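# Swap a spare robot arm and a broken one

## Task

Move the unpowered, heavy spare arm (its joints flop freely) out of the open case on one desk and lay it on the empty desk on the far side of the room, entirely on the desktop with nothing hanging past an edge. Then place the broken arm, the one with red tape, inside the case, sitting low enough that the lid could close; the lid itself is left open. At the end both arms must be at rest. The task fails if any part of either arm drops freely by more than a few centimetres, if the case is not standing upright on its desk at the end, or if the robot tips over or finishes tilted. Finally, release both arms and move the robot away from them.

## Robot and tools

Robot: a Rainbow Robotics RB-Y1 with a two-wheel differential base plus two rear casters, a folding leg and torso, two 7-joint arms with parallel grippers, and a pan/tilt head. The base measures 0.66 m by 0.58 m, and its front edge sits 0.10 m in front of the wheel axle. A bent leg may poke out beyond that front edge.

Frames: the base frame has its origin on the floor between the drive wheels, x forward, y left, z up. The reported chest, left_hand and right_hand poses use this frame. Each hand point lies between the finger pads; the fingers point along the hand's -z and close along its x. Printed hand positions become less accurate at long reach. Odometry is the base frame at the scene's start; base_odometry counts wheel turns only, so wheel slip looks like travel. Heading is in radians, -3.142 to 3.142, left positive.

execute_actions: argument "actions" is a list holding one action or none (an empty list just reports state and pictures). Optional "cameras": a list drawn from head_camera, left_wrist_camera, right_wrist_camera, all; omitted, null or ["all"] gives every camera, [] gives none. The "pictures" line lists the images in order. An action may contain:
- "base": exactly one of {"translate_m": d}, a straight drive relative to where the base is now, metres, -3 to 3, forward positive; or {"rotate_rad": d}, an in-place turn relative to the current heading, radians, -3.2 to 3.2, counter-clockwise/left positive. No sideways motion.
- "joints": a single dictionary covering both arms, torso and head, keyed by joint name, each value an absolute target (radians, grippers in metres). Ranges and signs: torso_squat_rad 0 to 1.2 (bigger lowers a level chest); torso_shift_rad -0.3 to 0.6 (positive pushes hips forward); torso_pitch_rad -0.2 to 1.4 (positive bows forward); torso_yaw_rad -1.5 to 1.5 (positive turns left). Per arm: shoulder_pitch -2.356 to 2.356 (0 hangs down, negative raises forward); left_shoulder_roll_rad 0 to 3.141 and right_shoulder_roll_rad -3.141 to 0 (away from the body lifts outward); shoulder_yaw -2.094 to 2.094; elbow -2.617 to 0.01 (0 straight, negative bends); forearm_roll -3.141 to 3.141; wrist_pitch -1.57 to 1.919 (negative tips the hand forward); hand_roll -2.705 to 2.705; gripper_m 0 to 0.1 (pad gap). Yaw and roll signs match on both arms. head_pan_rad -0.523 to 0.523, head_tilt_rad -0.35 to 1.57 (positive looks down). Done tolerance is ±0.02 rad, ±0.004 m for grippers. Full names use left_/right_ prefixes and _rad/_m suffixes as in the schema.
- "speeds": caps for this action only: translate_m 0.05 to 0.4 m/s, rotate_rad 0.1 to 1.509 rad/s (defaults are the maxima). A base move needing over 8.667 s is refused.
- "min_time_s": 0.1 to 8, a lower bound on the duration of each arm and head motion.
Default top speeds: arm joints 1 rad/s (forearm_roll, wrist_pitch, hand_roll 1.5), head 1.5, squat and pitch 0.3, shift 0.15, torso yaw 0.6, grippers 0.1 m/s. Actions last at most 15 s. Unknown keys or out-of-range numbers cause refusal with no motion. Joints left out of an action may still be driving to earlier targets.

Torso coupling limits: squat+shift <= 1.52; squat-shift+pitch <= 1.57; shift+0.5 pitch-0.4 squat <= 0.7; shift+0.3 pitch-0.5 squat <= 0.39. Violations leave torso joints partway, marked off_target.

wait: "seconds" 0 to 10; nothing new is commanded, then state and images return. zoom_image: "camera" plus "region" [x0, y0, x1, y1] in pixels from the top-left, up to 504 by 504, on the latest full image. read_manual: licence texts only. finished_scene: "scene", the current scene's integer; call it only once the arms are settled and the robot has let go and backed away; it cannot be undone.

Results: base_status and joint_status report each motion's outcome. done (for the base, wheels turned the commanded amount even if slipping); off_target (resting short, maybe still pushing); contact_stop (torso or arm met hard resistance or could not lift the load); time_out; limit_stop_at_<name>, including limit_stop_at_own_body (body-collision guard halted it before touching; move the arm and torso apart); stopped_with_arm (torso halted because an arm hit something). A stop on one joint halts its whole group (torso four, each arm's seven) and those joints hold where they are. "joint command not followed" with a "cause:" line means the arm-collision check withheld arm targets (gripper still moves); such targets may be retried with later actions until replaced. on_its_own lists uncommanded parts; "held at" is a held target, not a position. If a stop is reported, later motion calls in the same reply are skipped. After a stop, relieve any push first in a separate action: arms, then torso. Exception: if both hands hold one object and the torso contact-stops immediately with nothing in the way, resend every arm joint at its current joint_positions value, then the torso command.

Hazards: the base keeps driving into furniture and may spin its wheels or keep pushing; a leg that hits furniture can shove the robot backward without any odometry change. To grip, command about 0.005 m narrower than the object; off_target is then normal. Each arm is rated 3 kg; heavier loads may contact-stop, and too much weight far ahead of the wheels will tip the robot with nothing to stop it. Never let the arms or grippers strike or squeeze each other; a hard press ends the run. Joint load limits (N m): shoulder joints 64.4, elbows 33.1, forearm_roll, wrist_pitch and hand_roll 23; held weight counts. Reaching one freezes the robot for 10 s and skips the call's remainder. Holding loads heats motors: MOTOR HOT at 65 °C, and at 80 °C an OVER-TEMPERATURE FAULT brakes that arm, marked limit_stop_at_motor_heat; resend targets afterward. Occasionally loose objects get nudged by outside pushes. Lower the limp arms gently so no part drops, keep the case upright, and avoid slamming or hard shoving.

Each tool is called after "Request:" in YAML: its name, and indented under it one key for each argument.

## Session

Request:
execute_actions:
  actions: []
  cameras: ["head_camera"]

Scene clock: 0.00 s.
base_odometry: x=+0.000 y=+0.000 heading=+0.000 (m, m, rad; odometry frame)
base_status: not commanded
joint_positions: torso_squat_rad=+0.350 torso_shift_rad=+0.000 torso_pitch_rad=+0.000 torso_yaw_rad=-0.001 left_shoulder_pitch_rad=-0.025 left_shoulder_roll_rad=+0.020 left_shoulder_yaw_rad=+0.031 left_elbow_rad=-0.284 left_forearm_roll_rad=+0.026 left_wrist_pitch_rad=-0.014 left_hand_roll_rad=-0.007 left_gripper_m=+0.099 right_shoulder_pitch_rad=+0.036 right_shoulder_roll_rad=+0.010 right_shoulder_yaw_rad=+0.027 right_elbow_rad=-0.233 right_forearm_roll_rad=+0.032 right_wrist_pitch_rad=+0.027 right_hand_roll_rad=-0.038 right_gripper_m=+0.100 head_pan_rad=-0.001 head_tilt_rad=+0.401
joint_status: not commanded
chest: x=-0.2280 y=+0.0002 z=+1.2475 quat_wxyz=(+1.000, +0.000, +0.000, +0.000) (m; base frame)
left_hand: x=-0.0689 y=+0.2378 z=+0.5804 quat_wxyz=(+0.987, +0.010, -0.161, +0.019) (m; base frame)
right_hand: x=-0.1462 y=-0.2115 z=+0.5667 quat_wxyz=(+0.996, +0.005, -0.087, +0.003) (m; base frame)
pictures: head_camera
Images, in order (width x height): head_camera 896x504.

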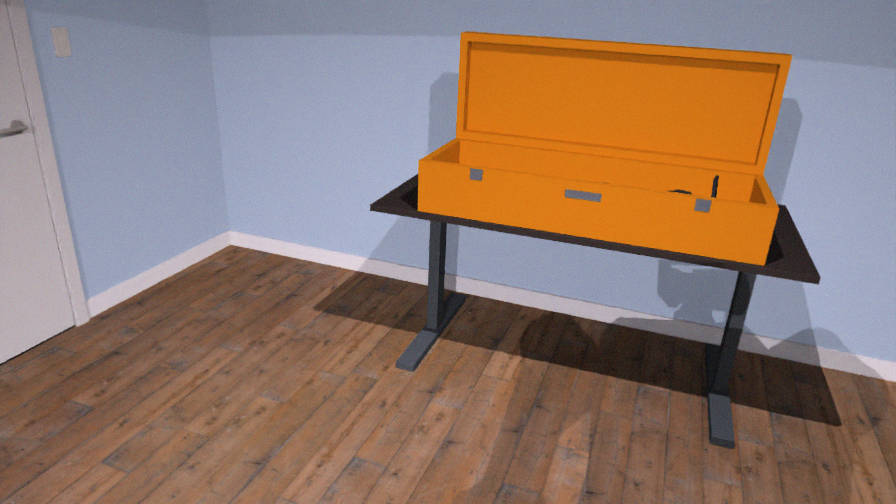

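Request:
execute_actions:
  actions:
    - {"base":{"translate_m":0.93},"joints":{"torso_squat_rad":0,"torso_pitch_rad":0.1,"left_shoulder_roll_rad":1.2,"right_shoulder_roll_rad":-1.408,"left_elbow_rad":-2.02,"right_elbow_rad":-2.151,"right_shoulder_pitch_rad":-0.412,"right_shoulder_yaw_rad":0.238,"right_forearm_roll_rad":-1.205,"right_wrist_pitch_rad":1.405,"right_hand_roll_rad":-0.76,"left_forearm_roll_rad":1.198,"left_wrist_pitch_rad":1.369},"min_time_s":2.5}
  cameras: []

Request:
execute_actions:
  actions:
    - {"base":{"rotate_rad":-0.398},"joints":{"head_tilt_rad":0.5}}
  cameras: []

Request:
execute_actions:
  actions:
    - {"base":{"translate_m":0.7},"joints":{"head_tilt_rad":0.75}}
  cameras: ["head_camera"]

Scene clock: 19.60 s.
base_odometry: x=+0.930 y=-0.001 heading=-0.001 (m, m, rad; odometry frame)
base_status: done
joint_positions: torso_squat_rad=+0.000 torso_shift_rad=+0.000 torso_pitch_rad=+0.100 torso_yaw_rad=-0.001 left_shoulder_pitch_rad=-0.025 left_shoulder_roll_rad=+1.200 left_shoulder_yaw_rad=+0.031 left_elbow_rad=-2.020 left_forearm_roll_rad=+1.198 left_wrist_pitch_rad=+1.369 left_hand_roll_rad=-0.007 left_gripper_m=+0.099 right_shoulder_pitch_rad=-0.412 right_shoulder_roll_rad=-1.408 right_shoulder_yaw_rad=+0.238 right_elbow_rad=-2.151 right_forearm_roll_rad=-1.205 right_wrist_pitch_rad=+1.405 right_hand_roll_rad=-0.760 right_gripper_m=+0.100 head_pan_rad=-0.001 head_tilt_rad=+0.401
joint_status: all done
chest: x=-0.1969 y=+0.0002 z=+1.2884 quat_wxyz=(+0.999, +0.000, +0.050, +0.000) (m; base frame)
left_hand: x=+0.1496 y=+0.3744 z=+1.0658 quat_wxyz=(+0.965, -0.025, -0.156, -0.208) (m; base frame)
right_hand: x=+0.1871 y=-0.3316 z=+1.1462 quat_wxyz=(+0.980, -0.002, -0.197, +0.001) (m; base frame)
pictures: none
No camera images: the call's "cameras" was empty. Leave "cameras" out to get every camera's image.

Scene clock: 21.87 s.
base_odometry: x=+0.930 y=-0.001 heading=-0.399 (m, m, rad; odometry frame)
base_status: done
joint_positions: torso_squat_rad=+0.000 torso_shift_rad=+0.000 torso_pitch_rad=+0.100 torso_yaw_rad=-0.001 left_shoulder_pitch_rad=-0.025 left_shoulder_roll_rad=+1.200 left_shoulder_yaw_rad=+0.031 left_elbow_rad=-2.020 left_forearm_roll_rad=+1.198 left_wrist_pitch_rad=+1.369 left_hand_roll_rad=-0.007 left_gripper_m=+0.099 right_shoulder_pitch_rad=-0.412 right_shoulder_roll_rad=-1.408 right_shoulder_yaw_rad=+0.238 right_elbow_rad=-2.151 right_forearm_roll_rad=-1.205 right_wrist_pitch_rad=+1.405 right_hand_roll_rad=-0.760 right_gripper_m=+0.100 head_pan_rad=-0.001 head_tilt_rad=+0.500
joint_status: all done
chest: x=-0.1969 y=+0.0003 z=+1.2884 quat_wxyz=(+0.999, +0.000, +0.050, +0.000) (m; base frame)
left_hand: x=+0.1496 y=+0.3744 z=+1.0658 quat_wxyz=(+0.965, -0.025, -0.156, -0.208) (m; base frame)
right_hand: x=+0.1871 y=-0.3315 z=+1.1463 quat_wxyz=(+0.980, -0.002, -0.197, +0.001) (m; base frame)
pictures: none
No camera images: the call's "cameras" was empty. Leave "cameras" out to get every camera's image.

Scene clock: 25.20 s.
base_odometry: x=+1.575 y=-0.273 heading=-0.400 (m, m, rad; odometry frame)
base_status: done
joint_positions: torso_squat_rad=+0.000 torso_shift_rad=+0.000 torso_pitch_rad=+0.100 torso_yaw_rad=-0.001 left_shoulder_pitch_rad=-0.025 left_shoulder_roll_rad=+1.200 left_shoulder_yaw_rad=+0.031 left_elbow_rad=-2.020 left_forearm_roll_rad=+1.198 left_wrist_pitch_rad=+1.369 left_hand_roll_rad=-0.007 left_gripper_m=+0.099 right_shoulder_pitch_rad=-0.412 right_shoulder_roll_rad=-1.408 right_shoulder_yaw_rad=+0.238 right_elbow_rad=-2.151 right_forearm_roll_rad=-1.205 right_wrist_pitch_rad=+1.405 right_hand_roll_rad=-0.760 right_gripper_m=+0.100 head_pan_rad=-0.001 head_tilt_rad=+0.750
joint_status: all done
chest: x=-0.1969 y=+0.0003 z=+1.2884 quat_wxyz=(+0.999, +0.000, +0.050, +0.000) (m; base frame)
left_hand: x=+0.1496 y=+0.3744 z=+1.0658 quat_wxyz=(+0.965, -0.025, -0.156, -0.208) (m; base frame)
right_hand: x=+0.1871 y=-0.3315 z=+1.1463 quat_wxyz=(+0.980, -0.002, -0.197, +0.001) (m; base frame)
pictures: head_camera
Images, in order (width x height): head_camera 896x504.

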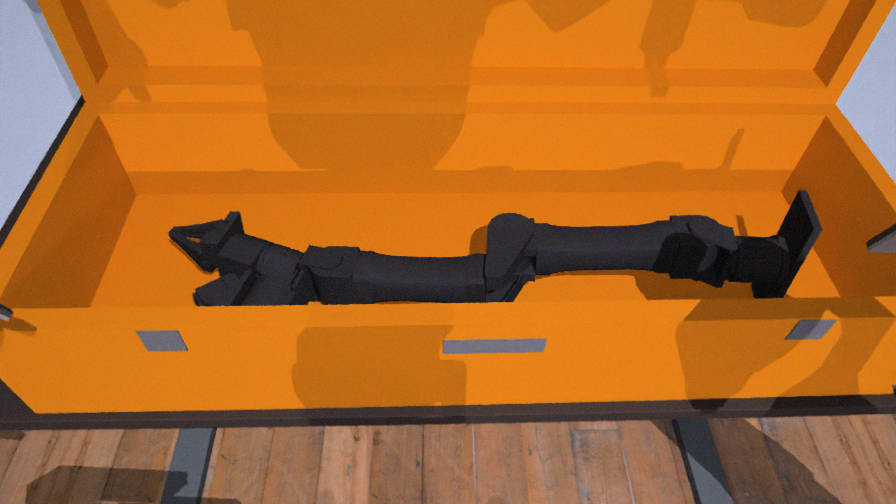

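Request:
execute_actions:
  actions:
    - {"joints":{"left_shoulder_pitch_rad":-1.636,"left_shoulder_roll_rad":0.837,"left_shoulder_yaw_rad":-1.424,"left_hand_roll_rad":-1.55,"right_shoulder_pitch_rad":-1.036,"right_shoulder_roll_rad":-1.381,"right_shoulder_yaw_rad":0.846,"right_elbow_rad":-2.023,"right_forearm_roll_rad":-1.256,"right_wrist_pitch_rad":1.336,"right_hand_roll_rad":-0.949}}
  cameras: []

Request:
execute_actions:
  actions:
    - {"base":{"translate_m":0.23},"joints":{"torso_pitch_rad":0.42,"head_pan_rad":-0.2,"head_tilt_rad":0.7}}

Scene clock: 61.13 s.
base_odometry: x=+1.575 y=-0.273 heading=-0.400 (m, m, rad; odometry frame)
base_status: not commanded
joint_positions: torso_squat_rad=+0.000 torso_shift_rad=+0.000 torso_pitch_rad=+0.100 torso_yaw_rad=-0.001 left_shoulder_pitch_rad=-1.636 left_shoulder_roll_rad=+0.837 left_shoulder_yaw_rad=-1.424 left_elbow_rad=-2.020 left_forearm_roll_rad=+1.198 left_wrist_pitch_rad=+1.369 left_hand_roll_rad=-1.550 left_gripper_m=+0.099 right_shoulder_pitch_rad=-1.036 right_shoulder_roll_rad=-1.381 right_shoulder_yaw_rad=+0.845 right_elbow_rad=-2.023 right_forearm_roll_rad=-1.256 right_wrist_pitch_rad=+1.336 right_hand_roll_rad=-0.949 right_gripper_m=+0.100 head_pan_rad=-0.001 head_tilt_rad=+0.750
joint_status: all done
chest: x=-0.1969 y=+0.0003 z=+1.2884 quat_wxyz=(+0.999, +0.000, +0.050, +0.000) (m; base frame)
left_hand: x=+0.1946 y=+0.0582 z=+1.1309 quat_wxyz=(-0.030, +0.199, +0.005, -0.980) (m; base frame)
right_hand: x=+0.2320 y=-0.2703 z=+1.1588 quat_wxyz=(+0.980, -0.001, -0.198, +0.000) (m; base frame)
pictures: none
No camera images: the call's "cameras" was empty. Leave "cameras" out to get every camera's image.

Scene clock: 63.07 s.
base_odometry: x=+1.787 y=-0.363 heading=-0.400 (m, m, rad; odometry frame)
base_status: done
joint_positions: torso_squat_rad=+0.000 torso_shift_rad=+0.000 torso_pitch_rad=+0.420 torso_yaw_rad=-0.001 left_shoulder_pitch_rad=-1.636 left_shoulder_roll_rad=+0.837 left_shoulder_yaw_rad=-1.424 left_elbow_rad=-2.020 left_forearm_roll_rad=+1.198 left_wrist_pitch_rad=+1.369 left_hand_roll_rad=-1.550 left_gripper_m=+0.099 right_shoulder_pitch_rad=-1.036 right_shoulder_roll_rad=-1.381 right_shoulder_yaw_rad=+0.846 right_elbow_rad=-2.023 right_forearm_roll_rad=-1.256 right_wrist_pitch_rad=+1.336 right_hand_roll_rad=-0.949 right_gripper_m=+0.100 head_pan_rad=-0.200 head_tilt_rad=+0.700
joint_status: all done
chest: x=-0.1016 y=+0.0003 z=+1.2630 quat_wxyz=(+0.978, -0.001, +0.209, +0.000) (m; base frame)
left_hand: x=+0.2205 y=+0.0582 z=+0.9903 quat_wxyz=(-0.030, +0.040, +0.000, -0.999) (m; base frame)
right_hand: x=+0.2648 y=-0.2702 z=+1.0050 quat_wxyz=(+0.999, -0.001, -0.040, +0.000) (m; base frame)
pictures: head_camera, left_wrist_camera, right_wrist_camera
Images, in order (width x height): head_camera 896x504, left_wrist_camera 644x364, right_wrist_camera 644x364.

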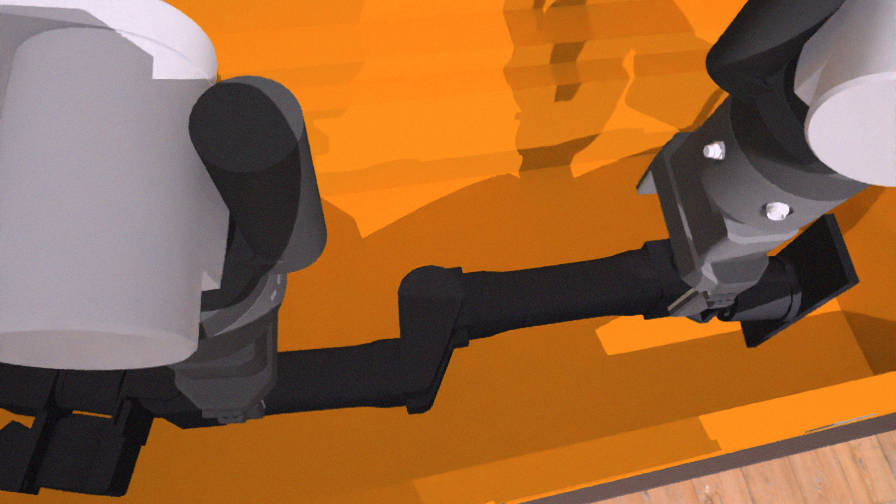

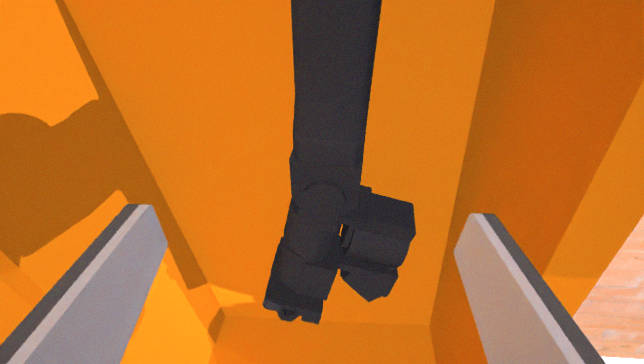

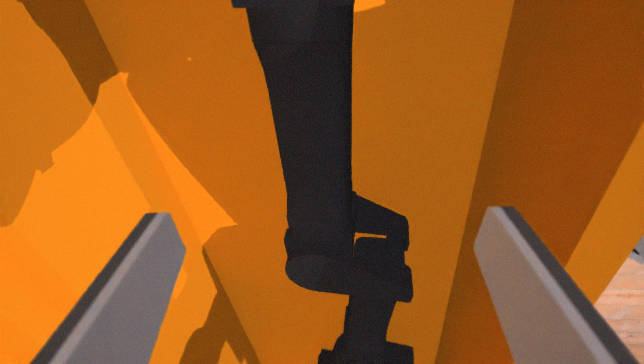

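Well aligned. Descend.

Request:
execute_actions:
  actions:
    - {"joints":{"torso_pitch_rad":0.48,"torso_squat_rad":0.5}}

Scene clock: 68.67 s.
base_odometry: x=+1.787 y=-0.363 heading=-0.400 (m, m, rad; odometry frame)
base_status: not commanded
joint_positions: torso_squat_rad=+0.500 torso_shift_rad=+0.000 torso_pitch_rad=+0.480 torso_yaw_rad=-0.001 left_shoulder_pitch_rad=-1.636 left_shoulder_roll_rad=+0.837 left_shoulder_yaw_rad=-1.424 left_elbow_rad=-2.020 left_forearm_roll_rad=+1.198 left_wrist_pitch_rad=+1.369 left_hand_roll_rad=-1.550 left_gripper_m=+0.099 right_shoulder_pitch_rad=-1.036 right_shoulder_roll_rad=-1.381 right_shoulder_yaw_rad=+0.846 right_elbow_rad=-2.023 right_forearm_roll_rad=-1.256 right_wrist_pitch_rad=+1.336 right_hand_roll_rad=-0.949 right_gripper_m=+0.100 head_pan_rad=-0.200 head_tilt_rad=+0.700
joint_status: all done
chest: x=-0.0850 y=+0.0003 z=+1.1693 quat_wxyz=(+0.971, -0.001, +0.238, +0.000) (m; base frame)
left_hand: x=+0.2202 y=+0.0582 z=+0.8778 quat_wxyz=(-0.030, +0.010, -0.001, -0.999) (m; base frame)
right_hand: x=+0.2653 y=-0.2702 z=+0.8899 quat_wxyz=(+1.000, -0.001, -0.010, +0.000) (m; base frame)
pictures: head_camera, left_wrist_camera, right_wrist_camera
Images, in order (width x height): head_camera 896x504, left_wrist_camera 644x364, right_wrist_camera 644x364.

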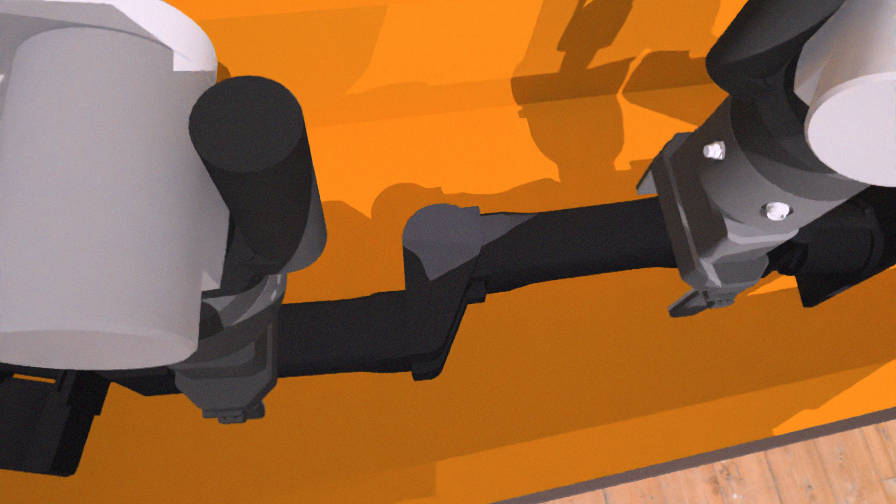

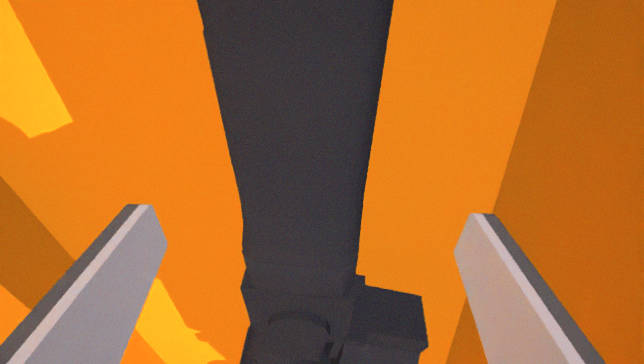

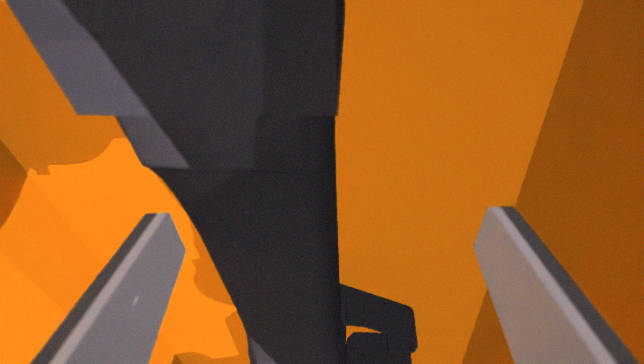

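Request:
execute_actions:
  actions:
    - {"base":{"translate_m":0.012},"joints":{"torso_yaw_rad":0.04}}
  cameras: []

Request:
execute_actions:
  actions:
    - {"joints":{"torso_squat_rad":0.63}}

Scene clock: 75.23 s.
base_odometry: x=+1.798 y=-0.367 heading=-0.401 (m, m, rad; odometry frame)
base_status: done
joint_positions: torso_squat_rad=+0.500 torso_shift_rad=+0.000 torso_pitch_rad=+0.480 torso_yaw_rad=+0.040 left_shoulder_pitch_rad=-1.636 left_shoulder_roll_rad=+0.837 left_shoulder_yaw_rad=-1.424 left_elbow_rad=-2.020 left_forearm_roll_rad=+1.198 left_wrist_pitch_rad=+1.369 left_hand_roll_rad=-1.550 left_gripper_m=+0.099 right_shoulder_pitch_rad=-1.036 right_shoulder_roll_rad=-1.381 right_shoulder_yaw_rad=+0.846 right_elbow_rad=-2.023 right_forearm_roll_rad=-1.256 right_wrist_pitch_rad=+1.336 right_hand_roll_rad=-0.949 right_gripper_m=+0.100 head_pan_rad=-0.200 head_tilt_rad=+0.700
joint_status: all done
chest: x=-0.0849 y=+0.0003 z=+1.1693 quat_wxyz=(+0.971, +0.004, +0.238, +0.020) (m; base frame)
left_hand: x=+0.2178 y=+0.0747 z=+0.8790 quat_wxyz=(-0.012, +0.010, +0.009, -1.000) (m; base frame)
right_hand: x=+0.2747 y=-0.2520 z=+0.8849 quat_wxyz=(+1.000, +0.009, -0.010, +0.018) (m; base frame)
pictures: none
No camera images: the call's "cameras" was empty. Leave "cameras" out to get every camera's image.

Scene clock: 76.47 s.
base_odometry: x=+1.798 y=-0.367 heading=-0.401 (m, m, rad; odometry frame)
base_status: not commanded
joint_positions: torso_squat_rad=+0.630 torso_shift_rad=+0.000 torso_pitch_rad=+0.480 torso_yaw_rad=+0.040 left_shoulder_pitch_rad=-1.636 left_shoulder_roll_rad=+0.837 left_shoulder_yaw_rad=-1.424 left_elbow_rad=-2.020 left_forearm_roll_rad=+1.198 left_wrist_pitch_rad=+1.369 left_hand_roll_rad=-1.550 left_gripper_m=+0.099 right_shoulder_pitch_rad=-1.036 right_shoulder_roll_rad=-1.381 right_shoulder_yaw_rad=+0.846 right_elbow_rad=-2.023 right_forearm_roll_rad=-1.256 right_wrist_pitch_rad=+1.336 right_hand_roll_rad=-0.949 right_gripper_m=+0.100 head_pan_rad=-0.200 head_tilt_rad=+0.700
joint_status: all done
chest: x=-0.0850 y=+0.0003 z=+1.1206 quat_wxyz=(+0.971, +0.004, +0.238, +0.020) (m; base frame)
left_hand: x=+0.2178 y=+0.0747 z=+0.8304 quat_wxyz=(-0.012, +0.010, +0.009, -1.000) (m; base frame)
right_hand: x=+0.2747 y=-0.2520 z=+0.8362 quat_wxyz=(+1.000, +0.009, -0.010, +0.018) (m; base frame)
pictures: head_camera, left_wrist_camera, right_wrist_camera
Images, in order (width x height): head_camera 896x504, left_wrist_camera 644x364, right_wrist_camera 644x364.

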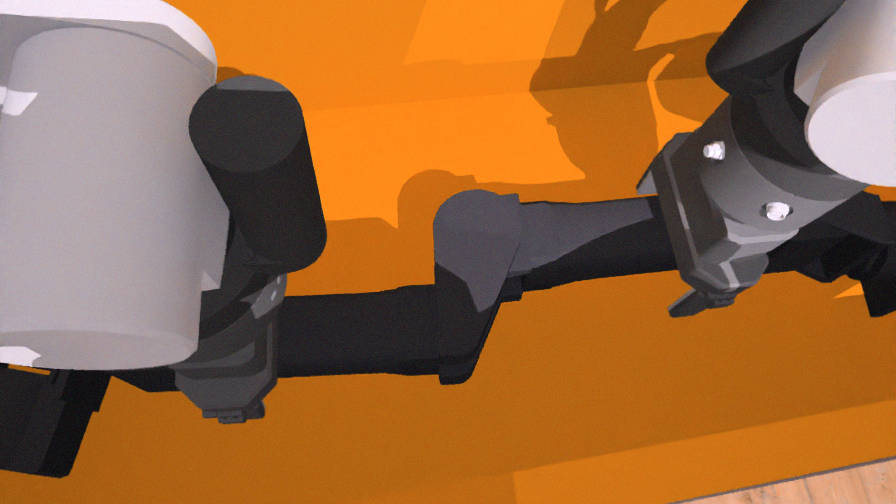

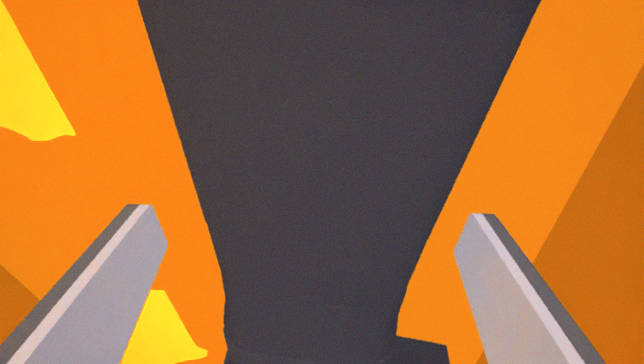

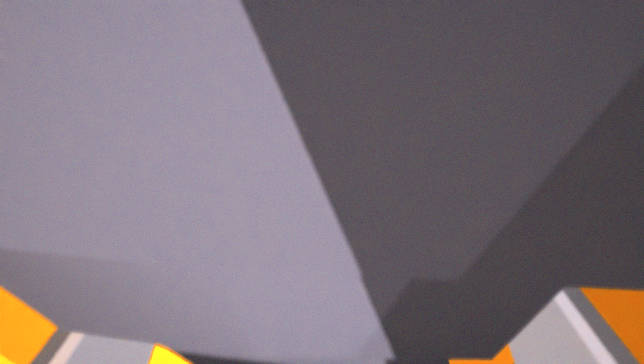

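Request:
execute_actions:
  actions:
    - {"joints":{"torso_squat_rad":0.69}}

Scene clock: 80.40 s.
base_odometry: x=+1.798 y=-0.367 heading=-0.401 (m, m, rad; odometry frame)
base_status: not commanded
joint_positions: torso_squat_rad=+0.663 torso_shift_rad=-0.002 torso_pitch_rad=+0.474 torso_yaw_rad=+0.039 left_shoulder_pitch_rad=-1.636 left_shoulder_roll_rad=+0.837 left_shoulder_yaw_rad=-1.424 left_elbow_rad=-2.020 left_forearm_roll_rad=+1.198 left_wrist_pitch_rad=+1.369 left_hand_roll_rad=-1.550 left_gripper_m=+0.099 right_shoulder_pitch_rad=-1.040 right_shoulder_roll_rad=-1.383 right_shoulder_yaw_rad=+0.842 right_elbow_rad=-2.024 right_forearm_roll_rad=-1.256 right_wrist_pitch_rad=+1.336 right_hand_roll_rad=-0.949 right_gripper_m=+0.100 head_pan_rad=-0.200 head_tilt_rad=+0.700
joint_status: torso_squat_rad contact_stop (moved +0.033 of +0.060)
on_its_own: torso_squat_rad is held at +0.663, not at your +0.690, since a contact_stop
chest: x=-0.0879 y=+0.0007 z=+1.1074 quat_wxyz=(+0.972, +0.004, +0.235, +0.019) (m; base frame)
left_hand: x=+0.2167 y=+0.0747 z=+0.8189 quat_wxyz=(-0.013, +0.013, +0.008, -1.000) (m; base frame)
right_hand: x=+0.2760 y=-0.2515 z=+0.8280 quat_wxyz=(+1.000, +0.009, -0.017, +0.018) (m; base frame)
pictures: head_camera, left_wrist_camera, right_wrist_camera
Images, in order (width x height): head_camera 896x504, left_wrist_camera 644x364, right_wrist_camera 644x364.

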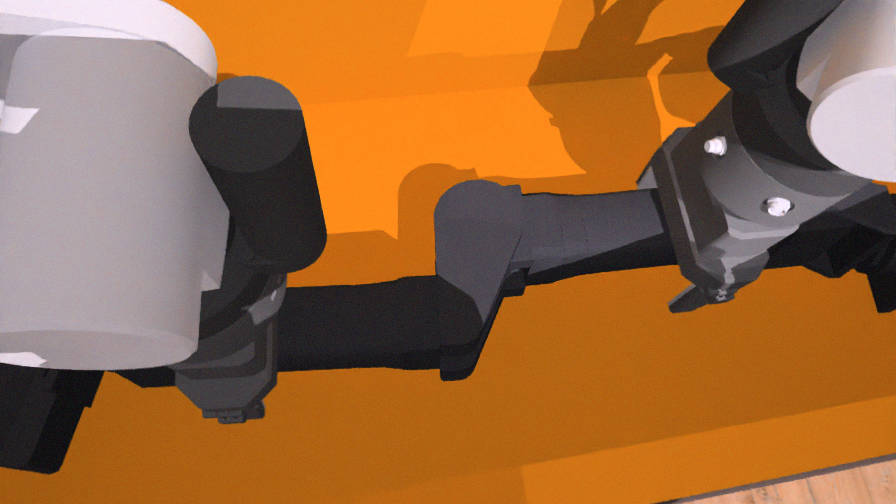

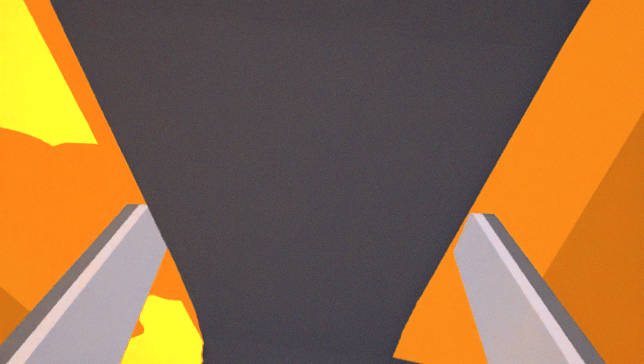

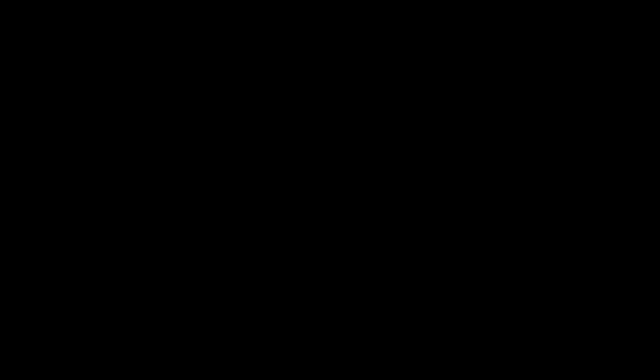

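Request:
execute_actions:
  actions:
    - {"base":{"translate_m":0.012},"joints":{"torso_squat_rad":0.65,"torso_pitch_rad":0.48,"left_shoulder_pitch_rad":-1.556},"min_time_s":0.6}

Scene clock: 92.57 s.
base_odometry: x=+1.809 y=-0.372 heading=-0.401 (m, m, rad; odometry frame)
base_status: done
joint_positions: torso_squat_rad=+0.650 torso_shift_rad=-0.002 torso_pitch_rad=+0.479 torso_yaw_rad=+0.039 left_shoulder_pitch_rad=-1.559 left_shoulder_roll_rad=+0.837 left_shoulder_yaw_rad=-1.421 left_elbow_rad=-2.020 left_forearm_roll_rad=+1.198 left_wrist_pitch_rad=+1.369 left_hand_roll_rad=-1.550 left_gripper_m=+0.099 right_shoulder_pitch_rad=-1.037 right_shoulder_roll_rad=-1.381 right_shoulder_yaw_rad=+0.845 right_elbow_rad=-2.024 right_forearm_roll_rad=-1.256 right_wrist_pitch_rad=+1.336 right_hand_roll_rad=-0.949 right_gripper_m=+0.100 head_pan_rad=-0.200 head_tilt_rad=+0.700
joint_status: all done
chest: x=-0.0864 y=+0.0004 z=+1.1124 quat_wxyz=(+0.971, +0.004, +0.237, +0.019) (m; base frame)
left_hand: x=+0.1938 y=+0.0840 z=+0.8028 quat_wxyz=(-0.001, -0.025, +0.012, -1.000) (m; base frame)
right_hand: x=+0.2740 y=-0.2518 z=+0.8291 quat_wxyz=(+1.000, +0.009, -0.011, +0.018) (m; base frame)
pictures: head_camera, left_wrist_camera, right_wrist_camera
Images, in order (width x height): head_camera 896x504, left_wrist_camera 644x364, right_wrist_camera 644x364.

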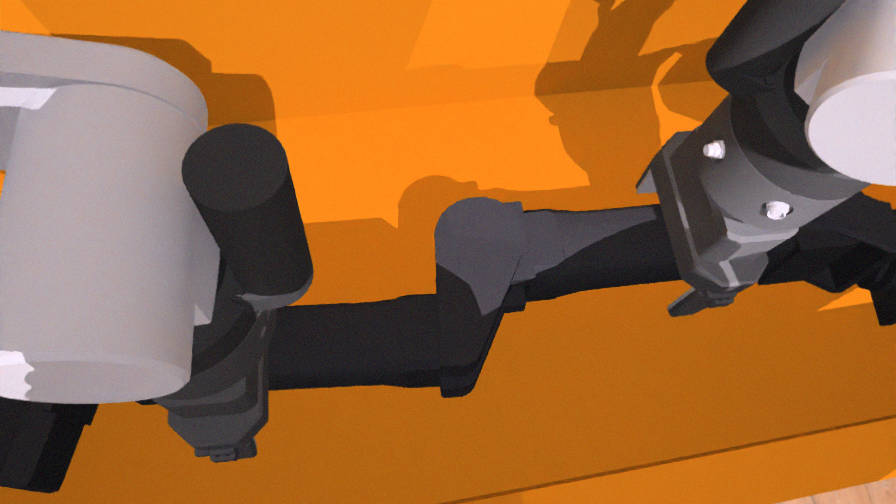

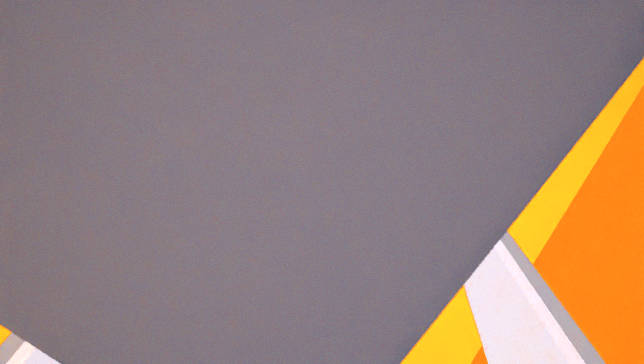

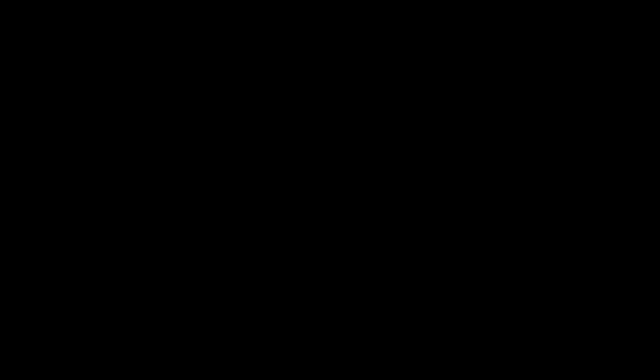

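Fingertips at floor. Grip and lift.

Request:
execute_actions:
  actions:
    - {"joints":{"torso_squat_rad":0.64,"left_gripper_m":0.02,"right_gripper_m":0.02,"head_pan_rad":0.35,"head_tilt_rad":0.8}}
  cameras: []

Request:
execute_actions:
  actions:
    - {"joints":{"torso_squat_rad":0.45}}
  cameras: ["head_camera"]

Scene clock: 103.13 s.
base_odometry: x=+1.809 y=-0.372 heading=-0.401 (m, m, rad; odometry frame)
base_status: not commanded
joint_positions: torso_squat_rad=+0.640 torso_shift_rad=-0.001 torso_pitch_rad=+0.480 torso_yaw_rad=+0.039 left_shoulder_pitch_rad=-1.557 left_shoulder_roll_rad=+0.838 left_shoulder_yaw_rad=-1.423 left_elbow_rad=-2.019 left_forearm_roll_rad=+1.198 left_wrist_pitch_rad=+1.369 left_hand_roll_rad=-1.550 left_gripper_m=+0.053 right_shoulder_pitch_rad=-1.036 right_shoulder_roll_rad=-1.381 right_shoulder_yaw_rad=+0.846 right_elbow_rad=-2.024 right_forearm_roll_rad=-1.256 right_wrist_pitch_rad=+1.336 right_hand_roll_rad=-0.949 right_gripper_m=+0.055 head_pan_rad=+0.350 head_tilt_rad=+0.800
joint_status: left_gripper_m off_target (ended at +0.053, target +0.020); right_gripper_m off_target (ended at +0.055, target +0.020); the others done
chest: x=-0.0858 y=+0.0003 z=+1.1164 quat_wxyz=(+0.971, +0.004, +0.238, +0.019) (m; base frame)
left_hand: x=+0.1932 y=+0.0851 z=+0.8054 quat_wxyz=(+0.000, -0.027, +0.013, -1.000) (m; base frame)
right_hand: x=+0.2731 y=-0.2520 z=+0.8318 quat_wxyz=(+1.000, +0.009, -0.009, +0.018) (m; base frame)
pictures: none
No camera images: the call's "cameras" was empty. Leave "cameras" out to get every camera's image.

Scene clock: 104.57 s.
base_odometry: x=+1.809 y=-0.372 heading=-0.401 (m, m, rad; odometry frame)
base_status: not commanded
joint_positions: torso_squat_rad=+0.450 torso_shift_rad=-0.001 torso_pitch_rad=+0.482 torso_yaw_rad=+0.039 left_shoulder_pitch_rad=-1.555 left_shoulder_roll_rad=+0.837 left_shoulder_yaw_rad=-1.425 left_elbow_rad=-2.019 left_forearm_roll_rad=+1.198 left_wrist_pitch_rad=+1.369 left_hand_roll_rad=-1.550 left_gripper_m=+0.053 right_shoulder_pitch_rad=-1.034 right_shoulder_roll_rad=-1.380 right_shoulder_yaw_rad=+0.848 right_elbow_rad=-2.023 right_forearm_roll_rad=-1.256 right_wrist_pitch_rad=+1.336 right_hand_roll_rad=-0.949 right_gripper_m=+0.055 head_pan_rad=+0.350 head_tilt_rad=+0.800
joint_status: all done
chest: x=-0.0852 y=+0.0003 z=+1.1851 quat_wxyz=(+0.971, +0.004, +0.238, +0.019) (m; base frame)
left_hand: x=+0.1924 y=+0.0853 z=+0.8729 quat_wxyz=(+0.000, -0.029, +0.014, -0.999) (m; base frame)
right_hand: x=+0.2725 y=-0.2520 z=+0.8990 quat_wxyz=(+1.000, +0.009, -0.007, +0.018) (m; base frame)
pictures: head_camera
Images, in order (width x height): head_camera 896x504.

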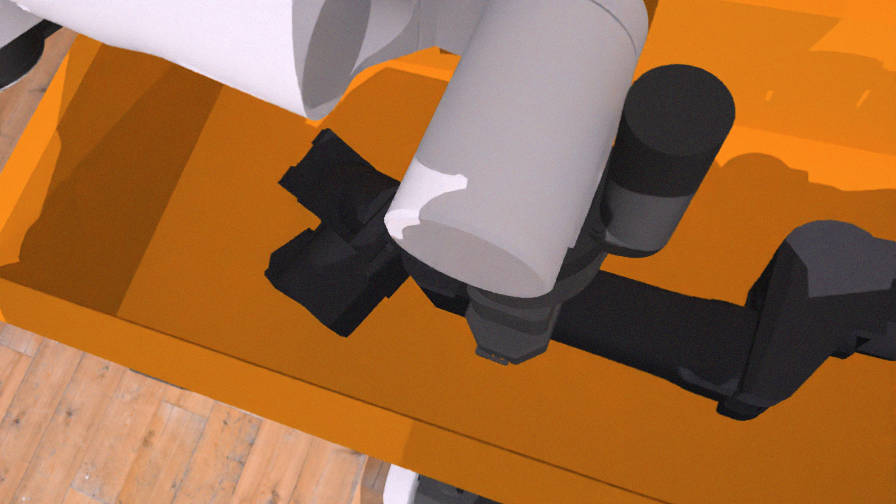

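Request:
execute_actions:
  actions:
    - {"joints":{"torso_squat_rad":0.0}}
  cameras: ["head_camera"]

Request:
execute_actions:
  actions:
    - {"base":{"translate_m":0.04},"joints":{"torso_pitch_rad":0.25}}
  cameras: ["head_camera"]

Scene clock: 114.60 s.
base_odometry: x=+1.809 y=-0.372 heading=-0.401 (m, m, rad; odometry frame)
base_status: not commanded
joint_positions: torso_squat_rad=+0.000 torso_shift_rad=-0.001 torso_pitch_rad=+0.482 torso_yaw_rad=+0.039 left_shoulder_pitch_rad=-1.555 left_shoulder_roll_rad=+0.837 left_shoulder_yaw_rad=-1.425 left_elbow_rad=-2.019 left_forearm_roll_rad=+1.198 left_wrist_pitch_rad=+1.369 left_hand_roll_rad=-1.550 left_gripper_m=+0.053 right_shoulder_pitch_rad=-1.034 right_shoulder_roll_rad=-1.380 right_shoulder_yaw_rad=+0.848 right_elbow_rad=-2.023 right_forearm_roll_rad=-1.256 right_wrist_pitch_rad=+1.336 right_hand_roll_rad=-0.949 right_gripper_m=+0.055 head_pan_rad=+0.350 head_tilt_rad=+0.800
joint_status: all done
chest: x=-0.0851 y=+0.0003 z=+1.2547 quat_wxyz=(+0.971, +0.004, +0.239, +0.019) (m; base frame)
left_hand: x=+0.1923 y=+0.0853 z=+0.9424 quat_wxyz=(+0.000, -0.029, +0.014, -0.999) (m; base frame)
right_hand: x=+0.2725 y=-0.2520 z=+0.9685 quat_wxyz=(+1.000, +0.009, -0.007, +0.018) (m; base frame)
pictures: head_camera
Images, in order (width x height): head_camera 896x504.

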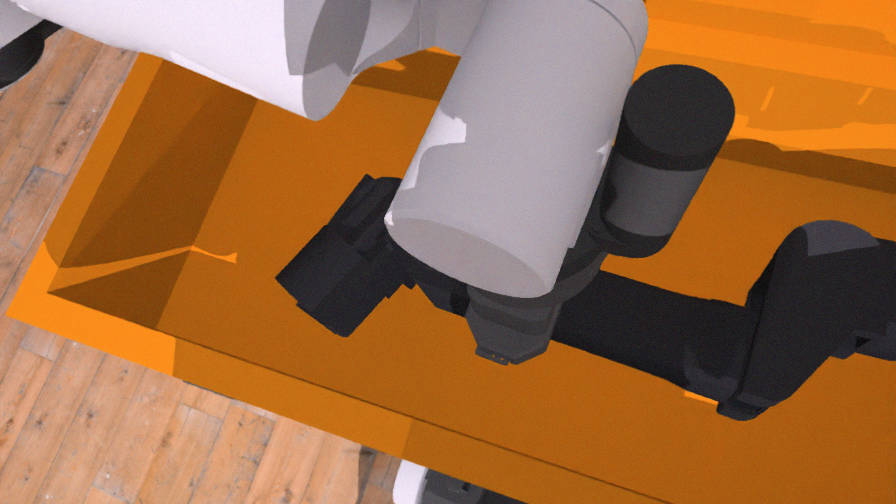

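Scene clock: 116.13 s.
base_odometry: x=+1.846 y=-0.388 heading=-0.402 (m, m, rad; odometry frame)
base_status: done
joint_positions: torso_squat_rad=+0.000 torso_shift_rad=-0.001 torso_pitch_rad=+0.252 torso_yaw_rad=+0.039 left_shoulder_pitch_rad=-1.555 left_shoulder_roll_rad=+0.837 left_shoulder_yaw_rad=-1.425 left_elbow_rad=-2.019 left_forearm_roll_rad=+1.198 left_wrist_pitch_rad=+1.369 left_hand_roll_rad=-1.550 left_gripper_m=+0.053 right_shoulder_pitch_rad=-1.034 right_shoulder_roll_rad=-1.380 right_shoulder_yaw_rad=+0.848 right_elbow_rad=-2.024 right_forearm_roll_rad=-1.256 right_wrist_pitch_rad=+1.336 right_hand_roll_rad=-0.949 right_gripper_m=+0.055 head_pan_rad=+0.350 head_tilt_rad=+0.800
joint_status: all done
chest: x=-0.1515 y=+0.0003 z=+1.2802 quat_wxyz=(+0.992, +0.002, +0.125, +0.020) (m; base frame)
left_hand: x=+0.1894 y=+0.0853 z=+1.0391 quat_wxyz=(+0.001, +0.085, +0.014, -0.996) (m; base frame)
right_hand: x=+0.2617 y=-0.2520 z=+1.0828 quat_wxyz=(+0.992, +0.007, -0.121, +0.019) (m; base frame)
pictures: head_camera
Images, in order (width x height): head_camera 896x504.

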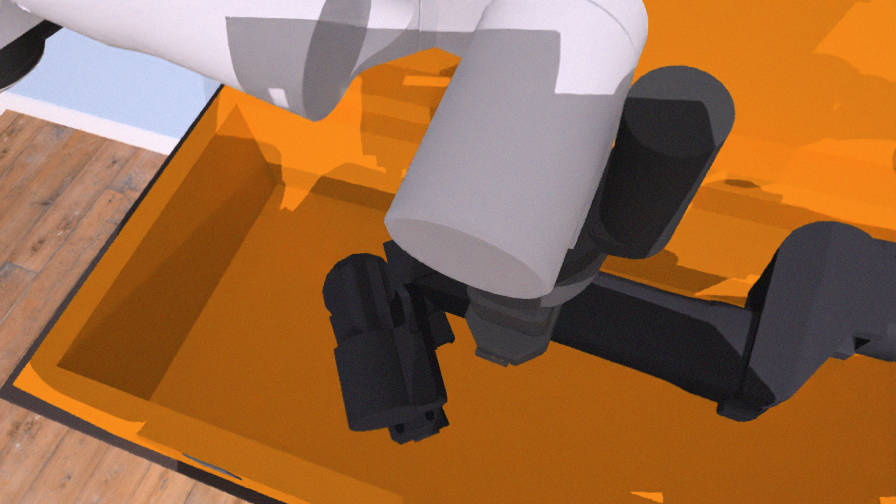

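Request:
execute_actions:
  actions:
    - {"base":{"translate_m":0.05},"speeds":{"translate_m":0.05},"joints":{"torso_pitch_rad":-0.2,"torso_yaw_rad":0,"head_tilt_rad":1.2,"head_pan_rad":0.2}}
  cameras: ["head_camera"]

Scene clock: 122.57 s.
base_odometry: x=+1.892 y=-0.407 heading=-0.402 (m, m, rad; odometry frame)
base_status: done
joint_positions: torso_squat_rad=+0.000 torso_shift_rad=-0.001 torso_pitch_rad=-0.199 torso_yaw_rad=+0.000 left_shoulder_pitch_rad=-1.554 left_shoulder_roll_rad=+0.836 left_shoulder_yaw_rad=-1.426 left_elbow_rad=-2.020 left_forearm_roll_rad=+1.198 left_wrist_pitch_rad=+1.369 left_hand_roll_rad=-1.550 left_gripper_m=+0.053 right_shoulder_pitch_rad=-1.033 right_shoulder_roll_rad=-1.380 right_shoulder_yaw_rad=+0.849 right_elbow_rad=-2.024 right_forearm_roll_rad=-1.257 right_wrist_pitch_rad=+1.337 right_hand_roll_rad=-0.949 right_gripper_m=+0.055 head_pan_rad=+0.200 head_tilt_rad=+1.200
joint_status: all done
chest: x=-0.2897 y=+0.0002 z=+1.2838 quat_wxyz=(+0.995, +0.000, -0.099, +0.000) (m; base frame)
left_hand: x=+0.1247 y=+0.0697 z=+1.2153 quat_wxyz=(-0.016, +0.305, +0.011, -0.952) (m; base frame)
right_hand: x=+0.1579 y=-0.2696 z=+1.2834 quat_wxyz=(+0.941, -0.001, -0.339, +0.001) (m; base frame)
pictures: head_camera
Images, in order (width x height): head_camera 896x504.

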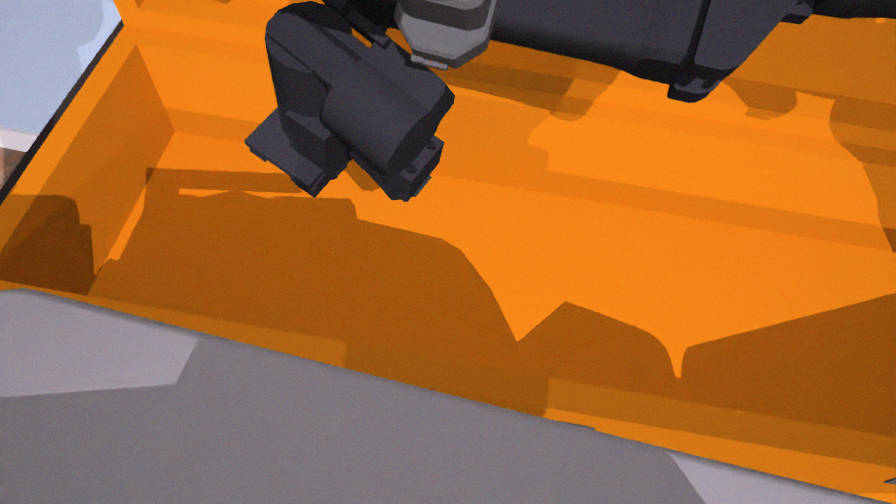

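Request:
execute_actions:
  actions:
    - {"joints":{"left_shoulder_pitch_rad":-1.66},"min_time_s":1.5}
  cameras: []

Request:
execute_actions:
  actions:
    - {"base":{"translate_m":-0.1},"speeds":{"translate_m":0.08}}
  cameras: ["head_camera"]

Scene clock: 137.37 s.
base_odometry: x=+1.892 y=-0.407 heading=-0.402 (m, m, rad; odometry frame)
base_status: not commanded
joint_positions: torso_squat_rad=+0.000 torso_shift_rad=-0.001 torso_pitch_rad=-0.199 torso_yaw_rad=+0.000 left_shoulder_pitch_rad=-1.655 left_shoulder_roll_rad=+0.838 left_shoulder_yaw_rad=-1.430 left_elbow_rad=-2.021 left_forearm_roll_rad=+1.200 left_wrist_pitch_rad=+1.371 left_hand_roll_rad=-1.550 left_gripper_m=+0.054 right_shoulder_pitch_rad=-1.033 right_shoulder_roll_rad=-1.384 right_shoulder_yaw_rad=+0.849 right_elbow_rad=-2.020 right_forearm_roll_rad=-1.255 right_wrist_pitch_rad=+1.338 right_hand_roll_rad=-0.949 right_gripper_m=+0.055 head_pan_rad=+0.200 head_tilt_rad=+1.200
joint_status: all done
chest: x=-0.2896 y=+0.0002 z=+1.2838 quat_wxyz=(+0.995, +0.000, -0.099, +0.000) (m; base frame)
left_hand: x=+0.1315 y=+0.0582 z=+1.2540 quat_wxyz=(-0.031, +0.349, +0.013, -0.937) (m; base frame)
right_hand: x=+0.1585 y=-0.2731 z=+1.2844 quat_wxyz=(+0.941, -0.003, -0.340, -0.003) (m; base frame)
pictures: none
No camera images: the call's "cameras" was empty. Leave "cameras" out to get every camera's image.

Scene clock: 139.40 s.
base_odometry: x=+1.800 y=-0.368 heading=-0.400 (m, m, rad; odometry frame)
base_status: done
joint_positions: torso_squat_rad=+0.000 torso_shift_rad=-0.001 torso_pitch_rad=-0.199 torso_yaw_rad=+0.000 left_shoulder_pitch_rad=-1.655 left_shoulder_roll_rad=+0.838 left_shoulder_yaw_rad=-1.430 left_elbow_rad=-2.021 left_forearm_roll_rad=+1.200 left_wrist_pitch_rad=+1.371 left_hand_roll_rad=-1.550 left_gripper_m=+0.054 right_shoulder_pitch_rad=-1.033 right_shoulder_roll_rad=-1.384 right_shoulder_yaw_rad=+0.849 right_elbow_rad=-2.020 right_forearm_roll_rad=-1.255 right_wrist_pitch_rad=+1.338 right_hand_roll_rad=-0.949 right_gripper_m=+0.055 head_pan_rad=+0.200 head_tilt_rad=+1.200
joint_status: not commanded
chest: x=-0.2896 y=+0.0002 z=+1.2838 quat_wxyz=(+0.995, +0.000, -0.099, +0.000) (m; base frame)
left_hand: x=+0.1315 y=+0.0582 z=+1.2541 quat_wxyz=(-0.031, +0.349, +0.013, -0.937) (m; base frame)
right_hand: x=+0.1585 y=-0.2732 z=+1.2844 quat_wxyz=(+0.941, -0.003, -0.340, -0.003) (m; base frame)
pictures: head_camera
Images, in order (width x height): head_camera 896x504.

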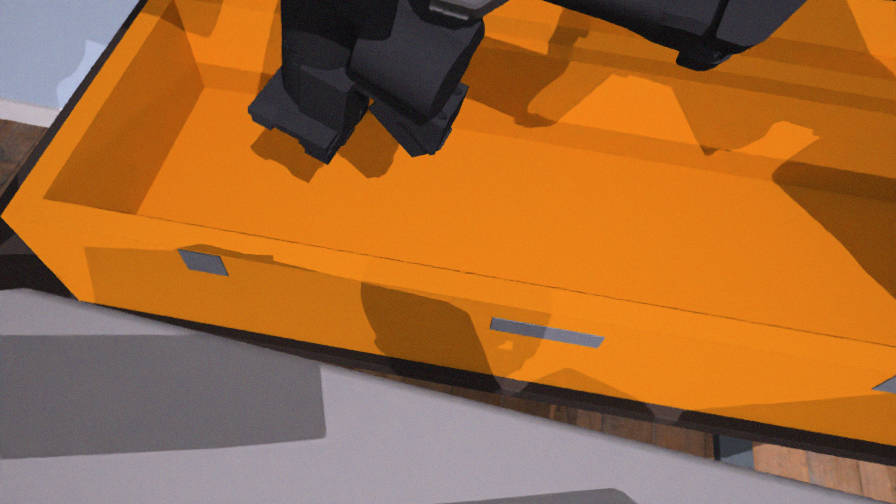

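Request:
execute_actions:
  actions:
    - {"base":{"translate_m":-0.7},"speeds":{"translate_m":0.25},"joints":{"right_shoulder_roll_rad":-1.386,"right_elbow_rad":-2.018,"head_tilt_rad":0.5,"head_pan_rad":0}}
  cameras: []

Request:
execute_actions:
  actions:
    - {"base":{"rotate_rad":-1.57},"speeds":{"rotate_rad":0.8},"joints":{"head_pan_rad":-0.3}}
  cameras: ["head_camera"]

Request:
execute_actions:
  actions:
    - {"base":{"rotate_rad":-1.57},"speeds":{"rotate_rad":0.8},"joints":{"head_pan_rad":-0.2}}
  cameras: ["head_camera"]

Scene clock: 153.47 s.
base_odometry: x=+1.155 y=-0.095 heading=-0.402 (m, m, rad; odometry frame)
base_status: done
joint_positions: torso_squat_rad=+0.000 torso_shift_rad=-0.001 torso_pitch_rad=-0.199 torso_yaw_rad=+0.000 left_shoulder_pitch_rad=-1.656 left_shoulder_roll_rad=+0.837 left_shoulder_yaw_rad=-1.429 left_elbow_rad=-2.021 left_forearm_roll_rad=+1.199 left_wrist_pitch_rad=+1.370 left_hand_roll_rad=-1.550 left_gripper_m=+0.054 right_shoulder_pitch_rad=-1.033 right_shoulder_roll_rad=-1.387 right_shoulder_yaw_rad=+0.848 right_elbow_rad=-2.017 right_forearm_roll_rad=-1.256 right_wrist_pitch_rad=+1.337 right_hand_roll_rad=-0.949 right_gripper_m=+0.055 head_pan_rad=+0.000 head_tilt_rad=+0.500
joint_status: all done
chest: x=-0.2897 y=+0.0001 z=+1.2838 quat_wxyz=(+0.995, +0.000, -0.099, +0.000) (m; base frame)
left_hand: x=+0.1313 y=+0.0571 z=+1.2545 quat_wxyz=(-0.032, +0.349, +0.012, -0.936) (m; base frame)
right_hand: x=+0.1590 y=-0.2754 z=+1.2851 quat_wxyz=(+0.940, -0.004, -0.340, -0.006) (m; base frame)
pictures: none
No camera images: the call's "cameras" was empty. Leave "cameras" out to get every camera's image.

Scene clock: 157.37 s.
base_odometry: x=+1.155 y=-0.095 heading=-1.971 (m, m, rad; odometry frame)
base_status: done
joint_positions: torso_squat_rad=+0.000 torso_shift_rad=-0.001 torso_pitch_rad=-0.199 torso_yaw_rad=+0.000 left_shoulder_pitch_rad=-1.656 left_shoulder_roll_rad=+0.837 left_shoulder_yaw_rad=-1.429 left_elbow_rad=-2.021 left_forearm_roll_rad=+1.199 left_wrist_pitch_rad=+1.370 left_hand_roll_rad=-1.550 left_gripper_m=+0.054 right_shoulder_pitch_rad=-1.033 right_shoulder_roll_rad=-1.387 right_shoulder_yaw_rad=+0.848 right_elbow_rad=-2.017 right_forearm_roll_rad=-1.256 right_wrist_pitch_rad=+1.337 right_hand_roll_rad=-0.949 right_gripper_m=+0.055 head_pan_rad=-0.300 head_tilt_rad=+0.500
joint_status: all done
chest: x=-0.2897 y=+0.0001 z=+1.2838 quat_wxyz=(+0.995, +0.000, -0.099, +0.000) (m; base frame)
left_hand: x=+0.1313 y=+0.0571 z=+1.2546 quat_wxyz=(-0.032, +0.349, +0.012, -0.936) (m; base frame)
right_hand: x=+0.1590 y=-0.2754 z=+1.2851 quat_wxyz=(+0.940, -0.004, -0.340, -0.006) (m; base frame)
pictures: head_camera
Images, in order (width x height): head_camera 896x504.

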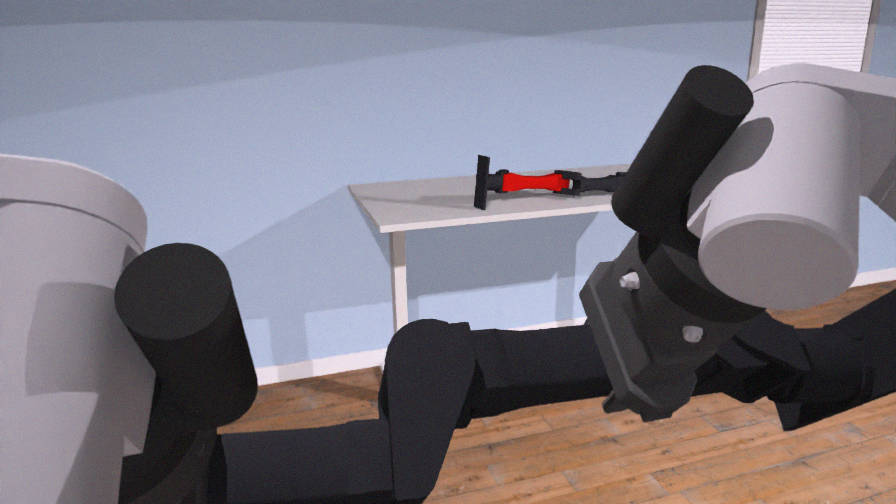

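Scene clock: 161.27 s.
base_odometry: x=+1.155 y=-0.095 heading=+2.742 (m, m, rad; odometry frame)
base_status: done
joint_positions: torso_squat_rad=+0.000 torso_shift_rad=-0.001 torso_pitch_rad=-0.199 torso_yaw_rad=+0.000 left_shoulder_pitch_rad=-1.656 left_shoulder_roll_rad=+0.837 left_shoulder_yaw_rad=-1.429 left_elbow_rad=-2.021 left_forearm_roll_rad=+1.199 left_wrist_pitch_rad=+1.370 left_hand_roll_rad=-1.550 left_gripper_m=+0.054 right_shoulder_pitch_rad=-1.033 right_shoulder_roll_rad=-1.387 right_shoulder_yaw_rad=+0.848 right_elbow_rad=-2.017 right_forearm_roll_rad=-1.256 right_wrist_pitch_rad=+1.337 right_hand_roll_rad=-0.949 right_gripper_m=+0.055 head_pan_rad=-0.200 head_tilt_rad=+0.500
joint_status: all done
chest: x=-0.2897 y=+0.0001 z=+1.2838 quat_wxyz=(+0.995, +0.000, -0.099, +0.000) (m; base frame)
left_hand: x=+0.1313 y=+0.0571 z=+1.2546 quat_wxyz=(-0.032, +0.349, +0.012, -0.936) (m; base frame)
right_hand: x=+0.1590 y=-0.2754 z=+1.2851 quat_wxyz=(+0.940, -0.004, -0.340, -0.006) (m; base frame)
pictures: head_camera
Images, in order (width x height): head_camera 896x504.

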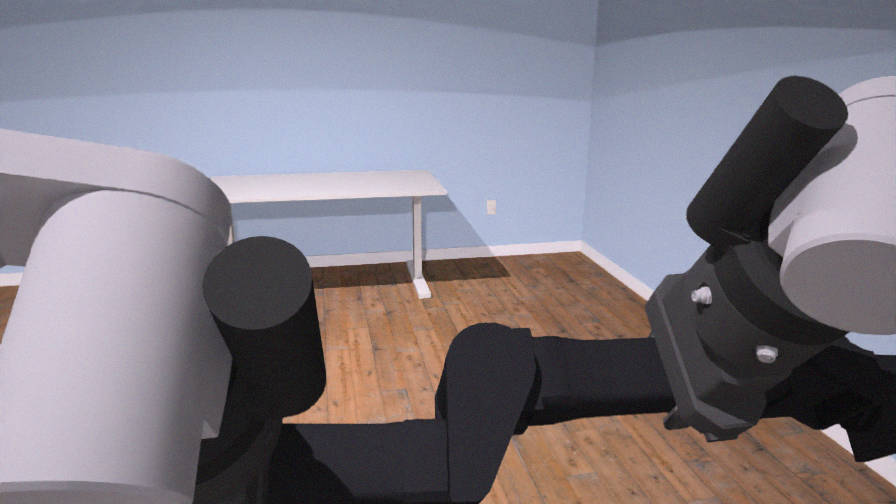

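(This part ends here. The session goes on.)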